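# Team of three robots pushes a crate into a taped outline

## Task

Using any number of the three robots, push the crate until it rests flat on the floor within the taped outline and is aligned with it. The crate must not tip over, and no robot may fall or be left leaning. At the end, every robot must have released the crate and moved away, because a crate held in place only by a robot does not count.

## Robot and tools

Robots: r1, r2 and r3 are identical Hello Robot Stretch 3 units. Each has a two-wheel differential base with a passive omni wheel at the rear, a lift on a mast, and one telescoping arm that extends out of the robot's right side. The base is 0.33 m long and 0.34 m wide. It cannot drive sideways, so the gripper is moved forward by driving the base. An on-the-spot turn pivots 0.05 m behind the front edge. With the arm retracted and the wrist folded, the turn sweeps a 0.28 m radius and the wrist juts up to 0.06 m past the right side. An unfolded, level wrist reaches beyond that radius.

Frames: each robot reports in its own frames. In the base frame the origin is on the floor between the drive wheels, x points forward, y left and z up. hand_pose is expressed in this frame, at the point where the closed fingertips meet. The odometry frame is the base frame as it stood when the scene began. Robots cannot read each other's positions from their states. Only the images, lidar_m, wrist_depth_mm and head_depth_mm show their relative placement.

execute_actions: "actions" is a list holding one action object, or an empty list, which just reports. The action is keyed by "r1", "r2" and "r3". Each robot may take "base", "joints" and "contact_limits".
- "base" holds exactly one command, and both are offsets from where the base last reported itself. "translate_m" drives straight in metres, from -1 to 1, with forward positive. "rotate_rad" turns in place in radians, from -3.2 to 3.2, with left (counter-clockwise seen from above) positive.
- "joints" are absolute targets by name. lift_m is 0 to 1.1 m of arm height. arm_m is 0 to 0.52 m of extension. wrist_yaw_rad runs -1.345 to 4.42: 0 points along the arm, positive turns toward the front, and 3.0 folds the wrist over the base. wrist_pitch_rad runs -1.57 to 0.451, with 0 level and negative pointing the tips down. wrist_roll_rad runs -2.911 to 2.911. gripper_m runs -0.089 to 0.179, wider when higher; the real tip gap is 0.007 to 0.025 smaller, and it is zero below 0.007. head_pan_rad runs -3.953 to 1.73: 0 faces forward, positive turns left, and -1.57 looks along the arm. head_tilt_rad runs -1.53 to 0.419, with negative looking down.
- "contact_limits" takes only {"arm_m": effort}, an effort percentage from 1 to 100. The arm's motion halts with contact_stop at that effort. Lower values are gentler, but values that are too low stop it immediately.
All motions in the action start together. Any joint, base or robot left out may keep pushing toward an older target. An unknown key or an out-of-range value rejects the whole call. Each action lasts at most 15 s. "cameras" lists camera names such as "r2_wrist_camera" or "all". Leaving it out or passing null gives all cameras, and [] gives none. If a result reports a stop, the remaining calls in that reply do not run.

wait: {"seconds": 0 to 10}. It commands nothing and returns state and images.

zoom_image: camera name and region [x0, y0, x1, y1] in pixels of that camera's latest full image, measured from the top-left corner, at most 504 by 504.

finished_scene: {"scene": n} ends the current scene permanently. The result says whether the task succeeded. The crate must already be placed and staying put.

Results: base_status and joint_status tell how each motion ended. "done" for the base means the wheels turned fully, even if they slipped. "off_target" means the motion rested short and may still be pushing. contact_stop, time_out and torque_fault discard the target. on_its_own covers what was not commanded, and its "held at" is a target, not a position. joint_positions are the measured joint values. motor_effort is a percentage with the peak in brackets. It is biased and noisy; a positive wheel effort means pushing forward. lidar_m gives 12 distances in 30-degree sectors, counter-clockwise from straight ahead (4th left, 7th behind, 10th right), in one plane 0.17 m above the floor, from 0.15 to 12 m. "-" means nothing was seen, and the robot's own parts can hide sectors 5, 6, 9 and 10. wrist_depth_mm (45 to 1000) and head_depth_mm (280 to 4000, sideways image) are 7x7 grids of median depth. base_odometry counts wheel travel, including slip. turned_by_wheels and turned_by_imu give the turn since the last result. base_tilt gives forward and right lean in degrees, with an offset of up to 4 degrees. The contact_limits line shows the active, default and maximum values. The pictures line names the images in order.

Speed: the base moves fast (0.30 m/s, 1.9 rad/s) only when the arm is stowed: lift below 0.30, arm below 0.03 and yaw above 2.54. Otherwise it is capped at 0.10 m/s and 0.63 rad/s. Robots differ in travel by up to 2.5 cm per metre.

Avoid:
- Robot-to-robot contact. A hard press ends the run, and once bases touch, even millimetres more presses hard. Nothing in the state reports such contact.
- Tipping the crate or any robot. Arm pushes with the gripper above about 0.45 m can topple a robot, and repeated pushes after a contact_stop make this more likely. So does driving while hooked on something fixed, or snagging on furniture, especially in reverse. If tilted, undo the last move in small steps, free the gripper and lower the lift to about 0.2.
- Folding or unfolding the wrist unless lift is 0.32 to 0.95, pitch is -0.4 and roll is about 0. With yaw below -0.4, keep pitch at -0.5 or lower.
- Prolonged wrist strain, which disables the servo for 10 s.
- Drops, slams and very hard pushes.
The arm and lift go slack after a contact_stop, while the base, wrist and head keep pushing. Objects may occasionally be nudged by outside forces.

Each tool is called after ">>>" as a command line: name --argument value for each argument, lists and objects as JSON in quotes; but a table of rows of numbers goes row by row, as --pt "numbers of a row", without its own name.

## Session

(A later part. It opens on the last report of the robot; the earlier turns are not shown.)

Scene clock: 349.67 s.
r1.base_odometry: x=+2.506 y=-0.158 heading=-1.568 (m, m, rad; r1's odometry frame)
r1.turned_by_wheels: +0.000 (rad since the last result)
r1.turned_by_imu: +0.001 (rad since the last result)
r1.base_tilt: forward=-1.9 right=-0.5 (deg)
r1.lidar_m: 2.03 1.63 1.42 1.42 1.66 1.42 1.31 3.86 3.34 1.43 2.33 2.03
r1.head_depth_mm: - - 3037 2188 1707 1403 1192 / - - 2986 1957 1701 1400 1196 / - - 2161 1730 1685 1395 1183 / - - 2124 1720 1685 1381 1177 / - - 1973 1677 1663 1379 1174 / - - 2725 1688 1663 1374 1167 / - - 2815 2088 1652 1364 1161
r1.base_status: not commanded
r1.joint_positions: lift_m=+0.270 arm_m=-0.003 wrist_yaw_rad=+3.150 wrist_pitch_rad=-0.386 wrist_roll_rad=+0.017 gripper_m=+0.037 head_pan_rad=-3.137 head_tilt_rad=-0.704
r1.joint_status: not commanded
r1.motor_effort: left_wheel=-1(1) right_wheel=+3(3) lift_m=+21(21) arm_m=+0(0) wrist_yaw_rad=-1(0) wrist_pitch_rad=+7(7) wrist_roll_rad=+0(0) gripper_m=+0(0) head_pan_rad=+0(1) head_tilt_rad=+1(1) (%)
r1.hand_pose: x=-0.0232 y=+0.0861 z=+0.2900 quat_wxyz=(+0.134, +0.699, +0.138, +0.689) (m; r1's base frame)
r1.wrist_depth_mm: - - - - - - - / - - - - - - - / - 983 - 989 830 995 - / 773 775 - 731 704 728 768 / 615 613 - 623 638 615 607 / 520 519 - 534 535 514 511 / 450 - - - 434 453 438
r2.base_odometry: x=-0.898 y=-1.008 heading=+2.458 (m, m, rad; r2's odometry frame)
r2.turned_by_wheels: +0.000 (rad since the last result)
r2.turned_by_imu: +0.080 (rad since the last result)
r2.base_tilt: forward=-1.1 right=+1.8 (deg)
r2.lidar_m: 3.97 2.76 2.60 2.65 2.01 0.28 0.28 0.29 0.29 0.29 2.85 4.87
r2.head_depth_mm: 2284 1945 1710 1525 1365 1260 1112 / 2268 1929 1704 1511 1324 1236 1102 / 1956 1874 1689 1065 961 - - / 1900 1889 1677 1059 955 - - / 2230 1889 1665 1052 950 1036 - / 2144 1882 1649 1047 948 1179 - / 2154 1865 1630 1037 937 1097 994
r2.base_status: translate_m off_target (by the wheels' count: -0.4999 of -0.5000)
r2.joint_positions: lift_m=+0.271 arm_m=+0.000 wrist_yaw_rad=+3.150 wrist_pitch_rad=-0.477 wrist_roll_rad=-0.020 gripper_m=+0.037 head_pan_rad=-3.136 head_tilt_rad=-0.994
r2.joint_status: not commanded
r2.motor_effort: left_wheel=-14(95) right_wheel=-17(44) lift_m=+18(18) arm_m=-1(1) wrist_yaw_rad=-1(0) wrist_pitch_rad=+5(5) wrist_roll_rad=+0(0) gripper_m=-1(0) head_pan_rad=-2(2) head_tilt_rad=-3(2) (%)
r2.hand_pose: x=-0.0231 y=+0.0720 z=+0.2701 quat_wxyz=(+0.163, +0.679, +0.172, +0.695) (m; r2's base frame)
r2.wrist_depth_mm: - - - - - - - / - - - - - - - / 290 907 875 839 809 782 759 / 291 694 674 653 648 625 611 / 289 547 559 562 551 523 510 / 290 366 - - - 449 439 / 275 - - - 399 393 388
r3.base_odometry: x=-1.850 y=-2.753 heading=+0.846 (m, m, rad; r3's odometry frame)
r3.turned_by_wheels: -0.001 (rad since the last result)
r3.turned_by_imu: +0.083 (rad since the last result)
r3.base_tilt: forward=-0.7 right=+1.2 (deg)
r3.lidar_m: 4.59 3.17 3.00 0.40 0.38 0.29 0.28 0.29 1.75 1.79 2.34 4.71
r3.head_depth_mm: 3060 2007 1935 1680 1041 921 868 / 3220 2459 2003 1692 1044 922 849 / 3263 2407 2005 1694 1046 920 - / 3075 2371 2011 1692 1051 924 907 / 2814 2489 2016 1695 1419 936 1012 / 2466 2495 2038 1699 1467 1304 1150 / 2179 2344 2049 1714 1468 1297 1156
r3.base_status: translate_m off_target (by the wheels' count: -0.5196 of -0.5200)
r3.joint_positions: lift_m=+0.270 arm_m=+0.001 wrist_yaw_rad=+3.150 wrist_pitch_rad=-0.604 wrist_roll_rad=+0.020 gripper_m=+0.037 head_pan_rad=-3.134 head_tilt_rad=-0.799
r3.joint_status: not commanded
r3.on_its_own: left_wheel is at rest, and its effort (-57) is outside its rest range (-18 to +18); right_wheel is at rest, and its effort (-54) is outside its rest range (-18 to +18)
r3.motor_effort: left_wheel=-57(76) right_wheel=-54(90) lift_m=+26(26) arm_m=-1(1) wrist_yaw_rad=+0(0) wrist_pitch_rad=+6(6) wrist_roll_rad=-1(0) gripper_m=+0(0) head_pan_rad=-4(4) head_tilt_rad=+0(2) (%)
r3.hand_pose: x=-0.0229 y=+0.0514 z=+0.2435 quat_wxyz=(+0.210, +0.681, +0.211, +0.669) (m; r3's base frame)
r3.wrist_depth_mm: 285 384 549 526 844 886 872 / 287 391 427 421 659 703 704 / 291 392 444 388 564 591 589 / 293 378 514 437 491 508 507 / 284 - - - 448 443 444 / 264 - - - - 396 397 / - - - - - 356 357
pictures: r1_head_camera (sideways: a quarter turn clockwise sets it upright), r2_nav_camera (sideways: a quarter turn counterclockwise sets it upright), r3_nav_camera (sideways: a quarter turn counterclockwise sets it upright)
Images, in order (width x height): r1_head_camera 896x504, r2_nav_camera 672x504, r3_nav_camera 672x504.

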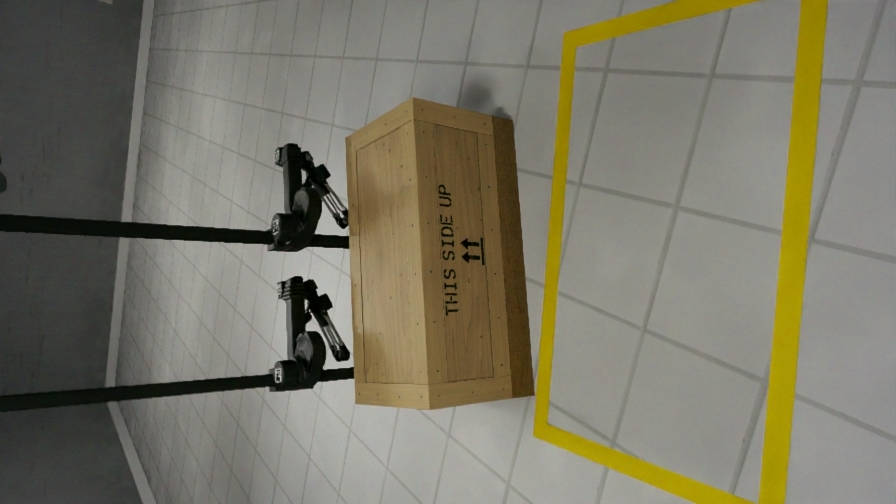

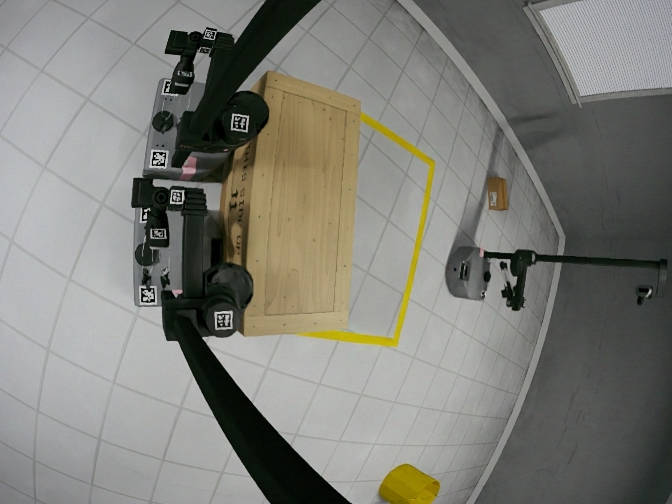

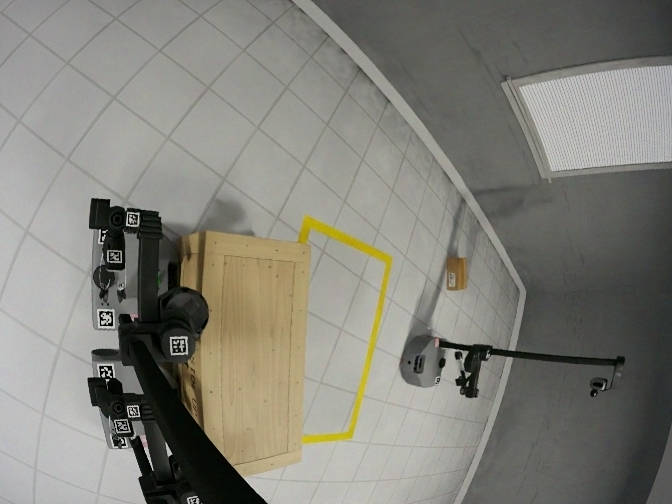

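>>> execute_actions --actions '[{"r2":{"base":{"rotate_rad":-0.15},"joints":{"lift_m":0.32}},"r3":{"base":{"rotate_rad":-0.15}}}]' --cameras '[]'

>>> execute_actions --actions '[{"r2":{"base":{"translate_m":-0.07}},"r3":{"base":{"translate_m":-0.16}}}]' --cameras '["r1_head_camera","r2_nav_camera","r3_nav_camera"]'

Scene clock: 356.67 s.
r1.base_odometry: x=+2.506 y=-0.158 heading=-1.568 (m, m, rad; r1's odometry frame)
r1.turned_by_wheels: +0.000 (rad since the last result)
r1.turned_by_imu: +0.001 (rad since the last result)
r1.base_tilt: forward=-1.9 right=-0.3 (deg)
r1.lidar_m: 2.03 1.62 1.42 1.42 1.66 1.43 1.31 3.87 3.35 1.44 2.33 2.03
r1.head_depth_mm: - - 3017 2193 1708 1408 1197 / - - 2994 1953 1707 1393 1182 / - - 2039 1733 1695 1400 1183 / - - 1968 1697 1689 1385 1178 / - - 2050 1676 1669 1383 1175 / - - 2484 1703 1661 1373 1167 / - - 2884 2087 1646 1362 1157
r1.base_status: not commanded
r1.joint_positions: lift_m=+0.270 arm_m=-0.003 wrist_yaw_rad=+3.150 wrist_pitch_rad=-0.386 wrist_roll_rad=+0.017 gripper_m=+0.037 head_pan_rad=-3.137 head_tilt_rad=-0.704
r1.joint_status: not commanded
r1.motor_effort: left_wheel=-1(2) right_wheel=+3(3) lift_m=+22(21) arm_m=+0(0) wrist_yaw_rad=-1(1) wrist_pitch_rad=+7(7) wrist_roll_rad=+0(0) gripper_m=+0(0) head_pan_rad=+0(0) head_tilt_rad=+2(2) (%)
r1.hand_pose: x=-0.0232 y=+0.0861 z=+0.2900 quat_wxyz=(+0.134, +0.699, +0.138, +0.689) (m; r1's base frame)
r1.wrist_depth_mm: - - - - - - - / - - - - - - - / 993 - - 972 791 - - / 760 768 - 759 704 721 782 / 616 617 - 624 651 618 600 / 516 516 - 526 532 515 510 / 459 - - - 430 446 452
r2.base_odometry: x=-0.898 y=-1.008 heading=+2.309 (m, m, rad; r2's odometry frame)
r2.turned_by_wheels: -0.150 (rad since the last result)
r2.turned_by_imu: -0.152 (rad since the last result)
r2.base_tilt: forward=-1.3 right=+1.7 (deg)
r2.lidar_m: 4.83 2.94 2.60 2.59 3.06 0.30 0.28 0.28 0.35 0.28 2.55 4.63
r2.head_depth_mm: 2302 1973 1717 1522 1364 1260 1111 / 2265 1945 1699 1510 1365 1258 1091 / 2237 1941 1685 1428 973 - - / 2187 1898 1673 1061 954 - - / 1896 1856 1659 1051 952 1014 - / 2137 1868 1652 1042 944 1062 - / 2123 1863 1641 1039 938 1048 990
r2.base_status: done
r2.joint_positions: lift_m=+0.319 arm_m=+0.000 wrist_yaw_rad=+3.150 wrist_pitch_rad=-0.477 wrist_roll_rad=-0.020 gripper_m=+0.037 head_pan_rad=-3.136 head_tilt_rad=-0.994
r2.joint_status: all done
r2.motor_effort: left_wheel=+3(8) right_wheel=-2(21) lift_m=+51(54) arm_m=-2(2) wrist_yaw_rad=+0(0) wrist_pitch_rad=+6(6) wrist_roll_rad=+0(0) gripper_m=+0(0) head_pan_rad=-2(1) head_tilt_rad=-2(3) (%)
r2.hand_pose: x=-0.0231 y=+0.0720 z=+0.3188 quat_wxyz=(+0.163, +0.679, +0.172, +0.695) (m; r2's base frame)
r2.wrist_depth_mm: - - - - - - - / - - - - - - - / - - 963 933 914 870 846 / 803 778 762 733 720 701 694 / 336 641 632 614 612 584 577 / 314 540 545 - - 507 496 / 309 387 - - 449 439 433
r3.base_odometry: x=-1.850 y=-2.753 heading=+0.696 (m, m, rad; r3's odometry frame)
r3.turned_by_wheels: -0.150 (rad since the last result)
r3.turned_by_imu: -0.145 (rad since the last result)
r3.base_tilt: forward=-0.7 right=+1.3 (deg)
r3.lidar_m: 4.75 3.37 3.01 0.40 0.44 0.30 0.28 0.28 1.75 1.76 2.09 3.83
r3.head_depth_mm: 3202 2387 2001 1699 1048 918 971 / 3247 2027 1997 1701 1045 917 873 / 3097 2398 1997 1691 1043 920 - / 3209 2487 2031 1693 1043 919 893 / 3238 2362 2025 1705 1047 924 917 / 2939 2509 2052 1711 1473 1252 1141 / 2537 2510 2012 1704 1475 1296 1154
r3.base_status: done
r3.joint_positions: lift_m=+0.270 arm_m=+0.001 wrist_yaw_rad=+3.150 wrist_pitch_rad=-0.604 wrist_roll_rad=+0.020 gripper_m=+0.037 head_pan_rad=-3.134 head_tilt_rad=-0.799
r3.joint_status: not commanded
r3.motor_effort: left_wheel=+2(38) right_wheel=-2(73) lift_m=+26(27) arm_m=-1(1) wrist_yaw_rad=+0(0) wrist_pitch_rad=+6(5) wrist_roll_rad=-1(0) gripper_m=+0(1) head_pan_rad=-4(4) head_tilt_rad=-1(1) (%)
r3.hand_pose: x=-0.0229 y=+0.0514 z=+0.2435 quat_wxyz=(+0.210, +0.681, +0.211, +0.669) (m; r3's base frame)
r3.wrist_depth_mm: 323 483 528 551 878 885 853 / 322 424 427 438 711 710 702 / 317 435 398 398 596 590 588 / 314 433 447 436 519 508 510 / 302 - - - 446 445 445 / 275 - - - - 400 395 / - - - - - 358 357
pictures: none
No camera images: the call's "cameras" was empty. Leave "cameras" out to get every camera's image.

Scene clock: 359.57 s.
r1.base_odometry: x=+2.506 y=-0.158 heading=-1.568 (m, m, rad; r1's odometry frame)
r1.turned_by_wheels: +0.000 (rad since the last result)
r1.turned_by_imu: +0.001 (rad since the last result)
r1.base_tilt: forward=-2.0 right=-0.4 (deg)
r1.lidar_m: 2.03 1.63 1.42 1.42 1.66 1.37 1.24 3.84 3.35 1.43 2.32 2.03
r1.head_depth_mm: - - 3044 2209 1709 1409 1193 / - - 2976 1770 1709 1399 1193 / - - 2126 1677 1695 1396 1175 / - - 2124 1637 1680 1392 1182 / - - 2631 1632 1673 1382 1175 / - - 2585 1631 1655 1377 1168 / - - 2841 2083 1644 1373 1159
r1.base_status: not commanded
r1.joint_positions: lift_m=+0.270 arm_m=-0.003 wrist_yaw_rad=+3.150 wrist_pitch_rad=-0.386 wrist_roll_rad=+0.017 gripper_m=+0.037 head_pan_rad=-3.137 head_tilt_rad=-0.704
r1.joint_status: not commanded
r1.motor_effort: left_wheel=-1(1) right_wheel=+3(3) lift_m=+21(21) arm_m=+0(0) wrist_yaw_rad=+0(0) wrist_pitch_rad=+7(7) wrist_roll_rad=+0(0) gripper_m=+1(1) head_pan_rad=-1(1) head_tilt_rad=+2(1) (%)
r1.hand_pose: x=-0.0232 y=+0.0861 z=+0.2900 quat_wxyz=(+0.134, +0.699, +0.138, +0.689) (m; r1's base frame)
r1.wrist_depth_mm: - - - - - - - / - - - - - - - / 974 998 - 983 814 976 - / 759 769 - 744 724 747 763 / 608 611 - 621 631 613 624 / 512 511 - 531 525 518 523 / 461 - - - 436 444 451
r2.base_odometry: x=-0.851 y=-1.059 heading=+2.309 (m, m, rad; r2's odometry frame)
r2.turned_by_wheels: +0.000 (rad since the last result)
r2.turned_by_imu: +0.003 (rad since the last result)
r2.base_tilt: forward=-1.3 right=+1.9 (deg)
r2.lidar_m: 4.87 2.96 2.62 2.62 2.01 0.30 0.28 0.28 0.34 0.27 2.53 4.58
r2.head_depth_mm: 2298 1981 1711 1514 1371 1256 1108 / 2265 1940 1707 1508 1356 1250 1093 / 2255 1920 1689 1460 977 - - / 2176 1877 1678 1060 958 - - / 1865 1826 1664 1052 953 1006 - / 2128 1880 1637 1049 943 1036 - / 2121 1860 1628 1041 938 1012 964
r2.base_status: translate_m off_target (by the wheels' count: -0.0698 of -0.0700)
r2.joint_positions: lift_m=+0.319 arm_m=+0.000 wrist_yaw_rad=+3.150 wrist_pitch_rad=-0.477 wrist_roll_rad=-0.020 gripper_m=+0.037 head_pan_rad=-3.136 head_tilt_rad=-0.994
r2.joint_status: not commanded
r2.on_its_own: left_wheel is at rest, and its effort (-27) is outside its rest range (-18 to +18); right_wheel is at rest, and its effort (-24) is outside its rest range (-18 to +18)
r2.motor_effort: left_wheel=-27(73) right_wheel=-24(39) lift_m=+51(51) arm_m=-2(1) wrist_yaw_rad=+0(0) wrist_pitch_rad=+6(6) wrist_roll_rad=+0(0) gripper_m=-1(0) head_pan_rad=-2(2) head_tilt_rad=-2(3) (%)
r2.hand_pose: x=-0.0231 y=+0.0720 z=+0.3188 quat_wxyz=(+0.163, +0.679, +0.172, +0.695) (m; r2's base frame)
r2.wrist_depth_mm: - - - - - - - / - - - - - - - / - - 961 923 908 885 844 / 791 773 772 741 724 705 687 / 622 641 633 609 617 586 572 / 322 542 550 - - 505 493 / 316 394 - - 447 443 433
r3.base_odometry: x=-1.973 y=-2.856 heading=+0.696 (m, m, rad; r3's odometry frame)
r3.turned_by_wheels: +0.000 (rad since the last result)
r3.turned_by_imu: +0.056 (rad since the last result)
r3.base_tilt: forward=-0.7 right=+1.3 (deg)
r3.lidar_m: 4.82 3.30 3.00 0.39 0.44 0.30 0.28 0.28 1.75 1.77 2.17 4.30
r3.head_depth_mm: 3208 2029 1935 1687 1048 918 959 / 3058 1997 1922 1695 1043 916 863 / 3216 2494 2015 1695 1047 920 - / 3188 2406 2024 1691 1048 922 900 / 3058 2362 2029 1703 1052 925 918 / 2732 2497 2028 1707 1468 1272 1136 / 2400 2430 2026 1709 1464 1291 1164
r3.base_status: translate_m off_target (by the wheels' count: -0.1596 of -0.1600)
r3.joint_positions: lift_m=+0.270 arm_m=+0.001 wrist_yaw_rad=+3.150 wrist_pitch_rad=-0.604 wrist_roll_rad=+0.020 gripper_m=+0.037 head_pan_rad=-3.134 head_tilt_rad=-0.799
r3.joint_status: not commanded
r3.on_its_own: left_wheel is at rest, and its effort (-48) is outside its rest range (-18 to +18); right_wheel is at rest, and its effort (-50) is outside its rest range (-18 to +18)
r3.motor_effort: left_wheel=-48(82) right_wheel=-50(85) lift_m=+27(27) arm_m=-1(1) wrist_yaw_rad=+0(0) wrist_pitch_rad=+6(6) wrist_roll_rad=+0(0) gripper_m=-1(1) head_pan_rad=-4(4) head_tilt_rad=-1(2) (%)
r3.hand_pose: x=-0.0229 y=+0.0514 z=+0.2435 quat_wxyz=(+0.210, +0.681, +0.211, +0.669) (m; r3's base frame)
r3.wrist_depth_mm: 316 466 536 521 876 883 873 / 313 426 425 438 710 701 708 / 311 425 394 378 590 591 593 / 309 418 441 416 518 508 505 / 298 - - - 448 446 445 / 272 - - - - 396 396 / - - - - - 357 355
pictures: r1_head_camera (sideways: a quarter turn clockwise sets it upright), r2_nav_camera (sideways: a quarter turn counterclockwise sets it upright), r3_nav_camera (sideways: a quarter turn counterclockwise sets it upright)
Images, in order (width x height): r1_head_camera 896x504, r2_nav_camera 672x504, r3_nav_camera 672x504.

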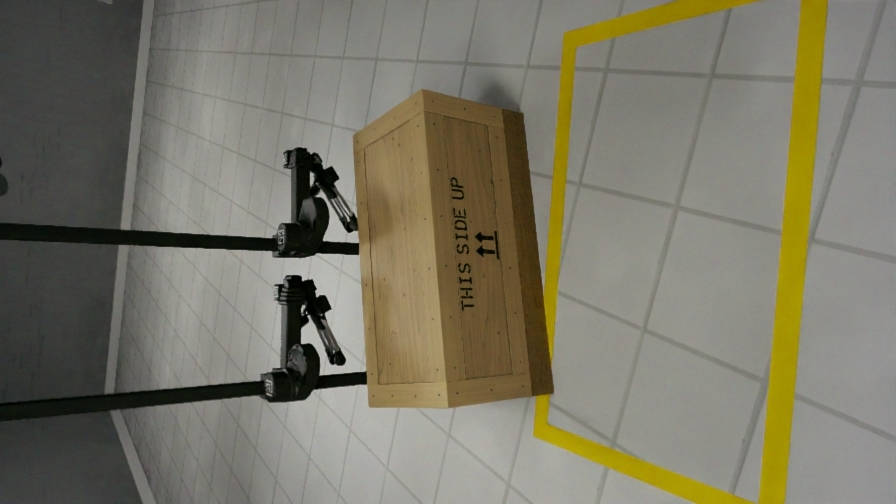

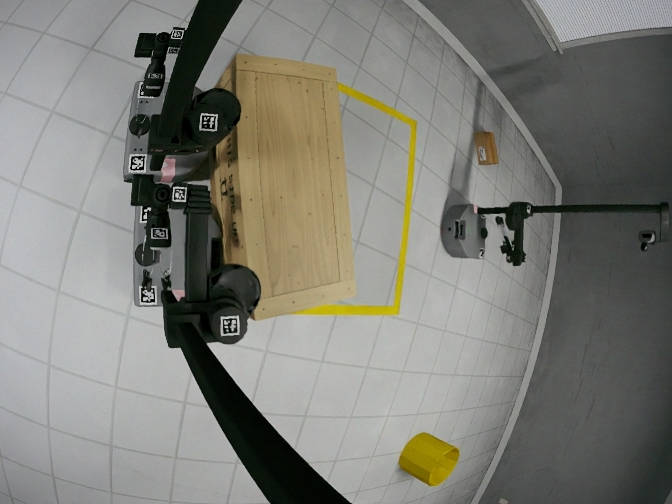

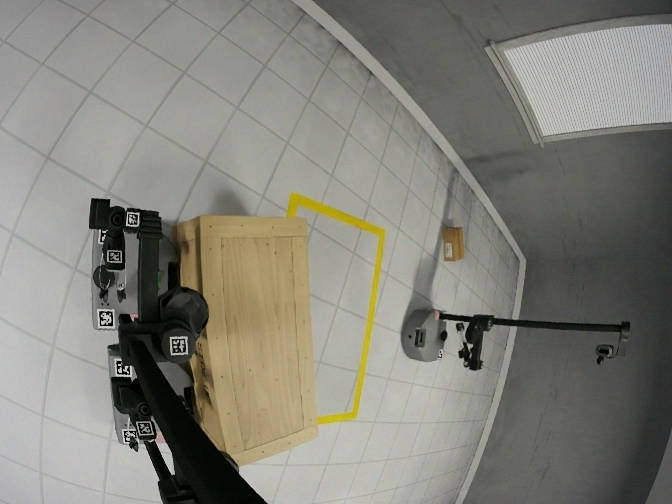

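>>> execute_actions --actions '[{"r2":{"base":{"rotate_rad":0.08},"joints":{"lift_m":0.27}},"r3":{"base":{"rotate_rad":0.06}},"r1":{"joints":{"head_tilt_rad":-0.95}}}]' --cameras '[]'

>>> execute_actions --actions '[{"r2":{"base":{"translate_m":-0.5}},"r3":{"base":{"translate_m":-0.5}}}]' --cameras '["r1_head_camera","r1_nav_camera","r2_nav_camera","r3_nav_camera"]'

Scene clock: 365.80 s.
r1.base_odometry: x=+2.506 y=-0.158 heading=-1.568 (m, m, rad; r1's odometry frame)
r1.turned_by_wheels: +0.000 (rad since the last result)
r1.turned_by_imu: +0.001 (rad since the last result)
r1.base_tilt: forward=-2.0 right=-0.4 (deg)
r1.lidar_m: 2.03 1.63 1.42 1.42 1.66 1.37 1.24 3.85 3.34 1.44 2.32 2.03
r1.head_depth_mm: 3504 2594 2062 1701 1459 1265 1176 / 3468 2565 1736 1694 1437 1256 1159 / 3420 1717 1647 1671 1439 1280 - / 3231 1716 1603 1651 1421 1277 - / 3347 1718 1555 1651 1420 1236 - / 3099 1680 1628 1637 1409 1231 1136 / 3233 2415 1952 1629 1399 1228 1094
r1.base_status: not commanded
r1.joint_positions: lift_m=+0.270 arm_m=-0.003 wrist_yaw_rad=+3.150 wrist_pitch_rad=-0.386 wrist_roll_rad=+0.017 gripper_m=+0.037 head_pan_rad=-3.137 head_tilt_rad=-0.938
r1.joint_status: all done
r1.motor_effort: left_wheel=-2(2) right_wheel=+3(3) lift_m=+21(21) arm_m=-1(0) wrist_yaw_rad=+0(0) wrist_pitch_rad=+7(7) wrist_roll_rad=+0(0) gripper_m=-1(0) head_pan_rad=-1(1) head_tilt_rad=-6(22) (%)
r1.hand_pose: x=-0.0232 y=+0.0861 z=+0.2900 quat_wxyz=(+0.134, +0.699, +0.138, +0.689) (m; r1's base frame)
r1.wrist_depth_mm: - - - - - - - / - - - - - - - / - 991 - - 796 998 - / 761 760 - 755 717 747 765 / 613 613 - 620 619 603 618 / 520 516 - 535 535 517 516 / 467 - - - 430 451 443
r2.base_odometry: x=-0.851 y=-1.059 heading=+2.387 (m, m, rad; r2's odometry frame)
r2.turned_by_wheels: +0.079 (rad since the last result)
r2.turned_by_imu: +0.075 (rad since the last result)
r2.base_tilt: forward=-1.0 right=+1.9 (deg)
r2.lidar_m: 4.37 2.85 2.61 2.65 1.95 0.29 0.28 0.28 0.37 0.27 2.66 4.92
r2.head_depth_mm: 2296 1961 1718 1524 1364 1250 1108 / 2273 1941 1701 1508 1366 1244 1108 / 2241 1912 1686 1078 958 - - / 1887 1840 1676 1060 954 - - / 1886 1857 1652 1055 950 1018 - / 2176 1875 1657 1049 944 1089 - / 2099 1871 1641 1038 938 1074 976
r2.base_status: rotate_rad off_target (by the wheels' count: +0.0787 of +0.0800)
r2.joint_positions: lift_m=+0.271 arm_m=+0.000 wrist_yaw_rad=+3.150 wrist_pitch_rad=-0.477 wrist_roll_rad=-0.020 gripper_m=+0.037 head_pan_rad=-3.136 head_tilt_rad=-0.994
r2.joint_status: all done
r2.on_its_own: left_wheel is at rest, and its effort (-80) is outside its rest range (-18 to +18)
r2.motor_effort: left_wheel=-80(95) right_wheel=-7(16) lift_m=+13(45) arm_m=-2(2) wrist_yaw_rad=+0(0) wrist_pitch_rad=+6(6) wrist_roll_rad=+0(0) gripper_m=+1(0) head_pan_rad=-2(2) head_tilt_rad=-2(2) (%)
r2.hand_pose: x=-0.0231 y=+0.0720 z=+0.2703 quat_wxyz=(+0.163, +0.679, +0.172, +0.695) (m; r2's base frame)
r2.wrist_depth_mm: - - - - - - - / - - - - - - - / 940 892 873 836 820 777 759 / 652 697 682 654 644 633 618 / 310 565 564 559 548 527 518 / 306 453 - - - 450 442 / 288 - - - 397 394 388
r3.base_odometry: x=-1.972 y=-2.855 heading=+0.755 (m, m, rad; r3's odometry frame)
r3.turned_by_wheels: +0.059 (rad since the last result)
r3.turned_by_imu: +0.057 (rad since the last result)
r3.base_tilt: forward=-0.7 right=+1.2 (deg)
r3.lidar_m: 4.74 3.22 3.01 0.39 0.41 0.29 0.28 0.29 1.75 1.79 2.28 4.79
r3.head_depth_mm: 3005 1959 1924 1698 1038 921 953 / 3204 2384 1948 1685 1041 923 859 / 3213 2487 2028 1699 1045 922 - / 3173 2347 2019 1694 1048 923 904 / 2912 2488 2013 1693 1048 924 947 / 2532 2502 2022 1698 1474 1295 1157 / 2242 2349 2031 1704 1467 1293 1159
r3.base_status: rotate_rad off_target (by the wheels' count: +0.0592 of +0.0600)
r3.joint_positions: lift_m=+0.270 arm_m=+0.001 wrist_yaw_rad=+3.150 wrist_pitch_rad=-0.604 wrist_roll_rad=+0.020 gripper_m=+0.037 head_pan_rad=-3.134 head_tilt_rad=-0.799
r3.joint_status: not commanded
r3.on_its_own: left_wheel is at rest, and its effort (-35) is outside its rest range (-18 to +18)
r3.motor_effort: left_wheel=-35(53) right_wheel=-12(23) lift_m=+26(26) arm_m=-1(1) wrist_yaw_rad=+0(0) wrist_pitch_rad=+5(6) wrist_roll_rad=-1(1) gripper_m=+0(1) head_pan_rad=-4(4) head_tilt_rad=+0(1) (%)
r3.hand_pose: x=-0.0229 y=+0.0514 z=+0.2435 quat_wxyz=(+0.210, +0.681, +0.211, +0.669) (m; r3's base frame)
r3.wrist_depth_mm: 298 425 583 526 895 878 863 / 297 414 425 423 710 702 706 / 300 425 402 375 592 591 584 / 299 401 449 416 507 507 509 / 293 - - - 447 446 445 / 267 - - - - 397 396 / - - - - - 357 355
pictures: none
No camera images: the call's "cameras" was empty. Leave "cameras" out to get every camera's image.

Scene clock: 369.80 s.
r1.base_odometry: x=+2.506 y=-0.158 heading=-1.568 (m, m, rad; r1's odometry frame)
r1.turned_by_wheels: +0.000 (rad since the last result)
r1.turned_by_imu: +0.001 (rad since the last result)
r1.base_tilt: forward=-1.9 right=-0.4 (deg)
r1.lidar_m: 2.03 1.62 1.42 1.42 1.66 0.86 0.73 3.84 3.34 1.44 2.32 2.03
r1.head_depth_mm: 3484 2556 2017 1463 1461 1263 1173 / 3419 2544 1444 1353 1440 1257 1147 / 3094 1445 1430 1281 1436 1282 - / 3293 2495 1419 1250 1411 1269 - / 3313 2477 1361 1227 1390 1241 - / 3135 2344 1828 1567 1402 1230 1130 / 3225 2448 1950 1624 1399 1227 1089
r1.base_status: not commanded
r1.joint_positions: lift_m=+0.270 arm_m=-0.003 wrist_yaw_rad=+3.150 wrist_pitch_rad=-0.386 wrist_roll_rad=+0.017 gripper_m=+0.037 head_pan_rad=-3.137 head_tilt_rad=-0.938
r1.joint_status: not commanded
r1.motor_effort: left_wheel=-1(2) right_wheel=+3(3) lift_m=+21(21) arm_m=+0(1) wrist_yaw_rad=-1(0) wrist_pitch_rad=+7(7) wrist_roll_rad=+0(0) gripper_m=+1(0) head_pan_rad=-1(1) head_tilt_rad=-6(5) (%)
r1.hand_pose: x=-0.0232 y=+0.0861 z=+0.2900 quat_wxyz=(+0.134, +0.699, +0.138, +0.689) (m; r1's base frame)
r1.wrist_depth_mm: - - - - - - - / - - - - - - - / - - - 987 796 990 950 / 750 754 - 747 729 745 764 / 626 592 - 615 632 612 624 / 519 525 - 528 536 514 514 / 455 - - - 432 447 445
r2.base_odometry: x=-0.487 y=-1.401 heading=+2.388 (m, m, rad; r2's odometry frame)
r2.turned_by_wheels: +0.000 (rad since the last result)
r2.turned_by_imu: +0.085 (rad since the last result)
r2.base_tilt: forward=-1.1 right=+1.8 (deg)
r2.lidar_m: 4.21 2.97 2.81 2.87 3.49 0.30 0.28 0.28 0.36 0.28 2.59 5.34
r2.head_depth_mm: 2279 1958 1709 1518 1366 1257 1109 / 2278 1933 1696 1515 1359 1243 1103 / 2268 1646 1624 1077 960 - - / 1294 1585 1604 1059 958 - - / 2203 1889 1662 1050 948 1011 - / 2175 1879 1644 1051 945 1082 - / 2150 1858 1641 1044 940 1059 977
r2.base_status: translate_m off_target (by the wheels' count: -0.4998 of -0.5000)
r2.joint_positions: lift_m=+0.271 arm_m=+0.000 wrist_yaw_rad=+3.150 wrist_pitch_rad=-0.477 wrist_roll_rad=-0.020 gripper_m=+0.037 head_pan_rad=-3.136 head_tilt_rad=-0.994
r2.joint_status: not commanded
r2.on_its_own: left_wheel is at rest, and its effort (-33) is outside its rest range (-18 to +18); right_wheel is at rest, and its effort (-23) is outside its rest range (-18 to +18)
r2.motor_effort: left_wheel=-33(97) right_wheel=-23(46) lift_m=+13(13) arm_m=-1(1) wrist_yaw_rad=+0(0) wrist_pitch_rad=+6(6) wrist_roll_rad=+0(0) gripper_m=+0(0) head_pan_rad=-1(2) head_tilt_rad=-2(2) (%)
r2.hand_pose: x=-0.0231 y=+0.0720 z=+0.2703 quat_wxyz=(+0.163, +0.679, +0.172, +0.695) (m; r2's base frame)
r2.wrist_depth_mm: - - - - - - - / - - - - - - - / 938 899 874 827 812 781 759 / 680 692 678 654 645 626 617 / 315 572 560 558 547 523 513 / 309 492 - - - 449 441 / 290 - - - 397 392 389
r3.base_odometry: x=-2.336 y=-3.198 heading=+0.755 (m, m, rad; r3's odometry frame)
r3.turned_by_wheels: +0.000 (rad since the last result)
r3.turned_by_imu: +0.056 (rad since the last result)
r3.base_tilt: forward=-0.7 right=+1.2 (deg)
r3.lidar_m: 4.73 3.37 3.16 0.40 0.43 0.29 0.28 0.28 1.57 1.62 2.14 5.15
r3.head_depth_mm: 3139 2426 1706 1638 1040 921 963 / 3211 2460 2000 1684 1045 919 857 / 3070 2473 1999 1713 1049 920 - / 2784 2484 2024 1700 1049 919 900 / 2425 2493 2009 1695 1047 922 929 / 2121 2300 2035 1719 1477 1296 1139 / 1903 2085 2035 1698 1485 1291 1157
r3.base_status: translate_m off_target (by the wheels' count: -0.4995 of -0.5000)
r3.joint_positions: lift_m=+0.270 arm_m=+0.001 wrist_yaw_rad=+3.150 wrist_pitch_rad=-0.604 wrist_roll_rad=+0.020 gripper_m=+0.037 head_pan_rad=-3.134 head_tilt_rad=-0.799
r3.joint_status: not commanded
r3.on_its_own: left_wheel is at rest, and its effort (-60) is outside its rest range (-18 to +18); right_wheel is at rest, and its effort (-69) is outside its rest range (-18 to +18)
r3.motor_effort: left_wheel=-60(79) right_wheel=-69(88) lift_m=+26(26) arm_m=-1(1) wrist_yaw_rad=+0(0) wrist_pitch_rad=+6(6) wrist_roll_rad=+0(1) gripper_m=-1(1) head_pan_rad=-4(4) head_tilt_rad=-2(1) (%)
r3.hand_pose: x=-0.0229 y=+0.0514 z=+0.2435 quat_wxyz=(+0.210, +0.681, +0.211, +0.669) (m; r3's base frame)
r3.wrist_depth_mm: 312 455 546 531 890 877 872 / 309 422 423 420 716 713 717 / 308 418 406 384 603 591 592 / 307 416 446 426 515 503 504 / 296 - - - 444 443 445 / 272 - - - - 395 395 / - - - - - 356 357
pictures: r1_head_camera (sideways: a quarter turn clockwise sets it upright), r1_nav_camera (sideways: a quarter turn counterclockwise sets it upright), r2_nav_camera (sideways: a quarter turn counterclockwise sets it upright), r3_nav_camera (sideways: a quarter turn counterclockwise sets it upright)
Images, in order (width x height): r1_head_camera 896x504, r1_nav_camera 672x504, r2_nav_camera 672x504, r3_nav_camera 672x504.

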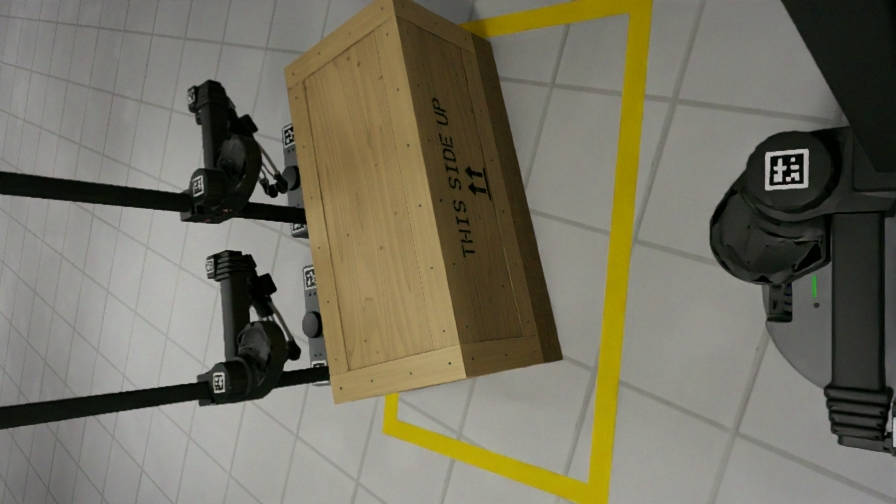

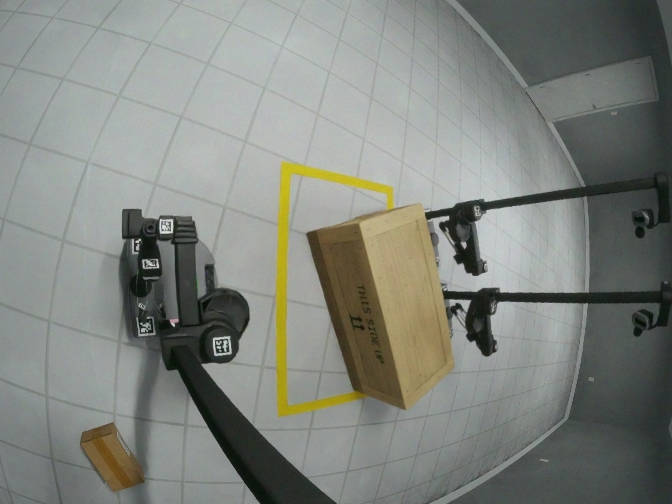

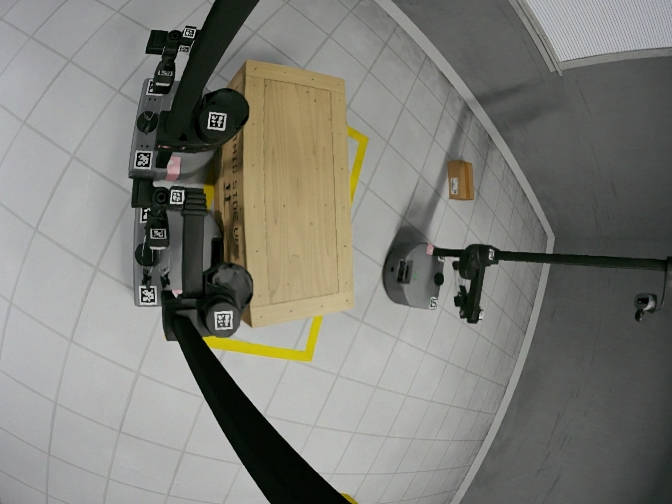

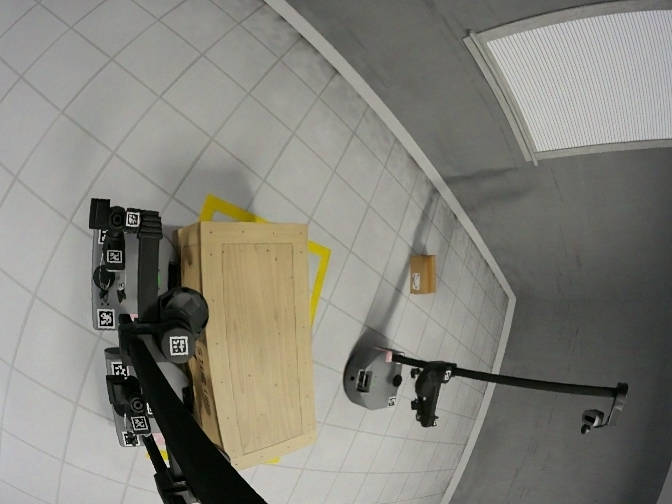

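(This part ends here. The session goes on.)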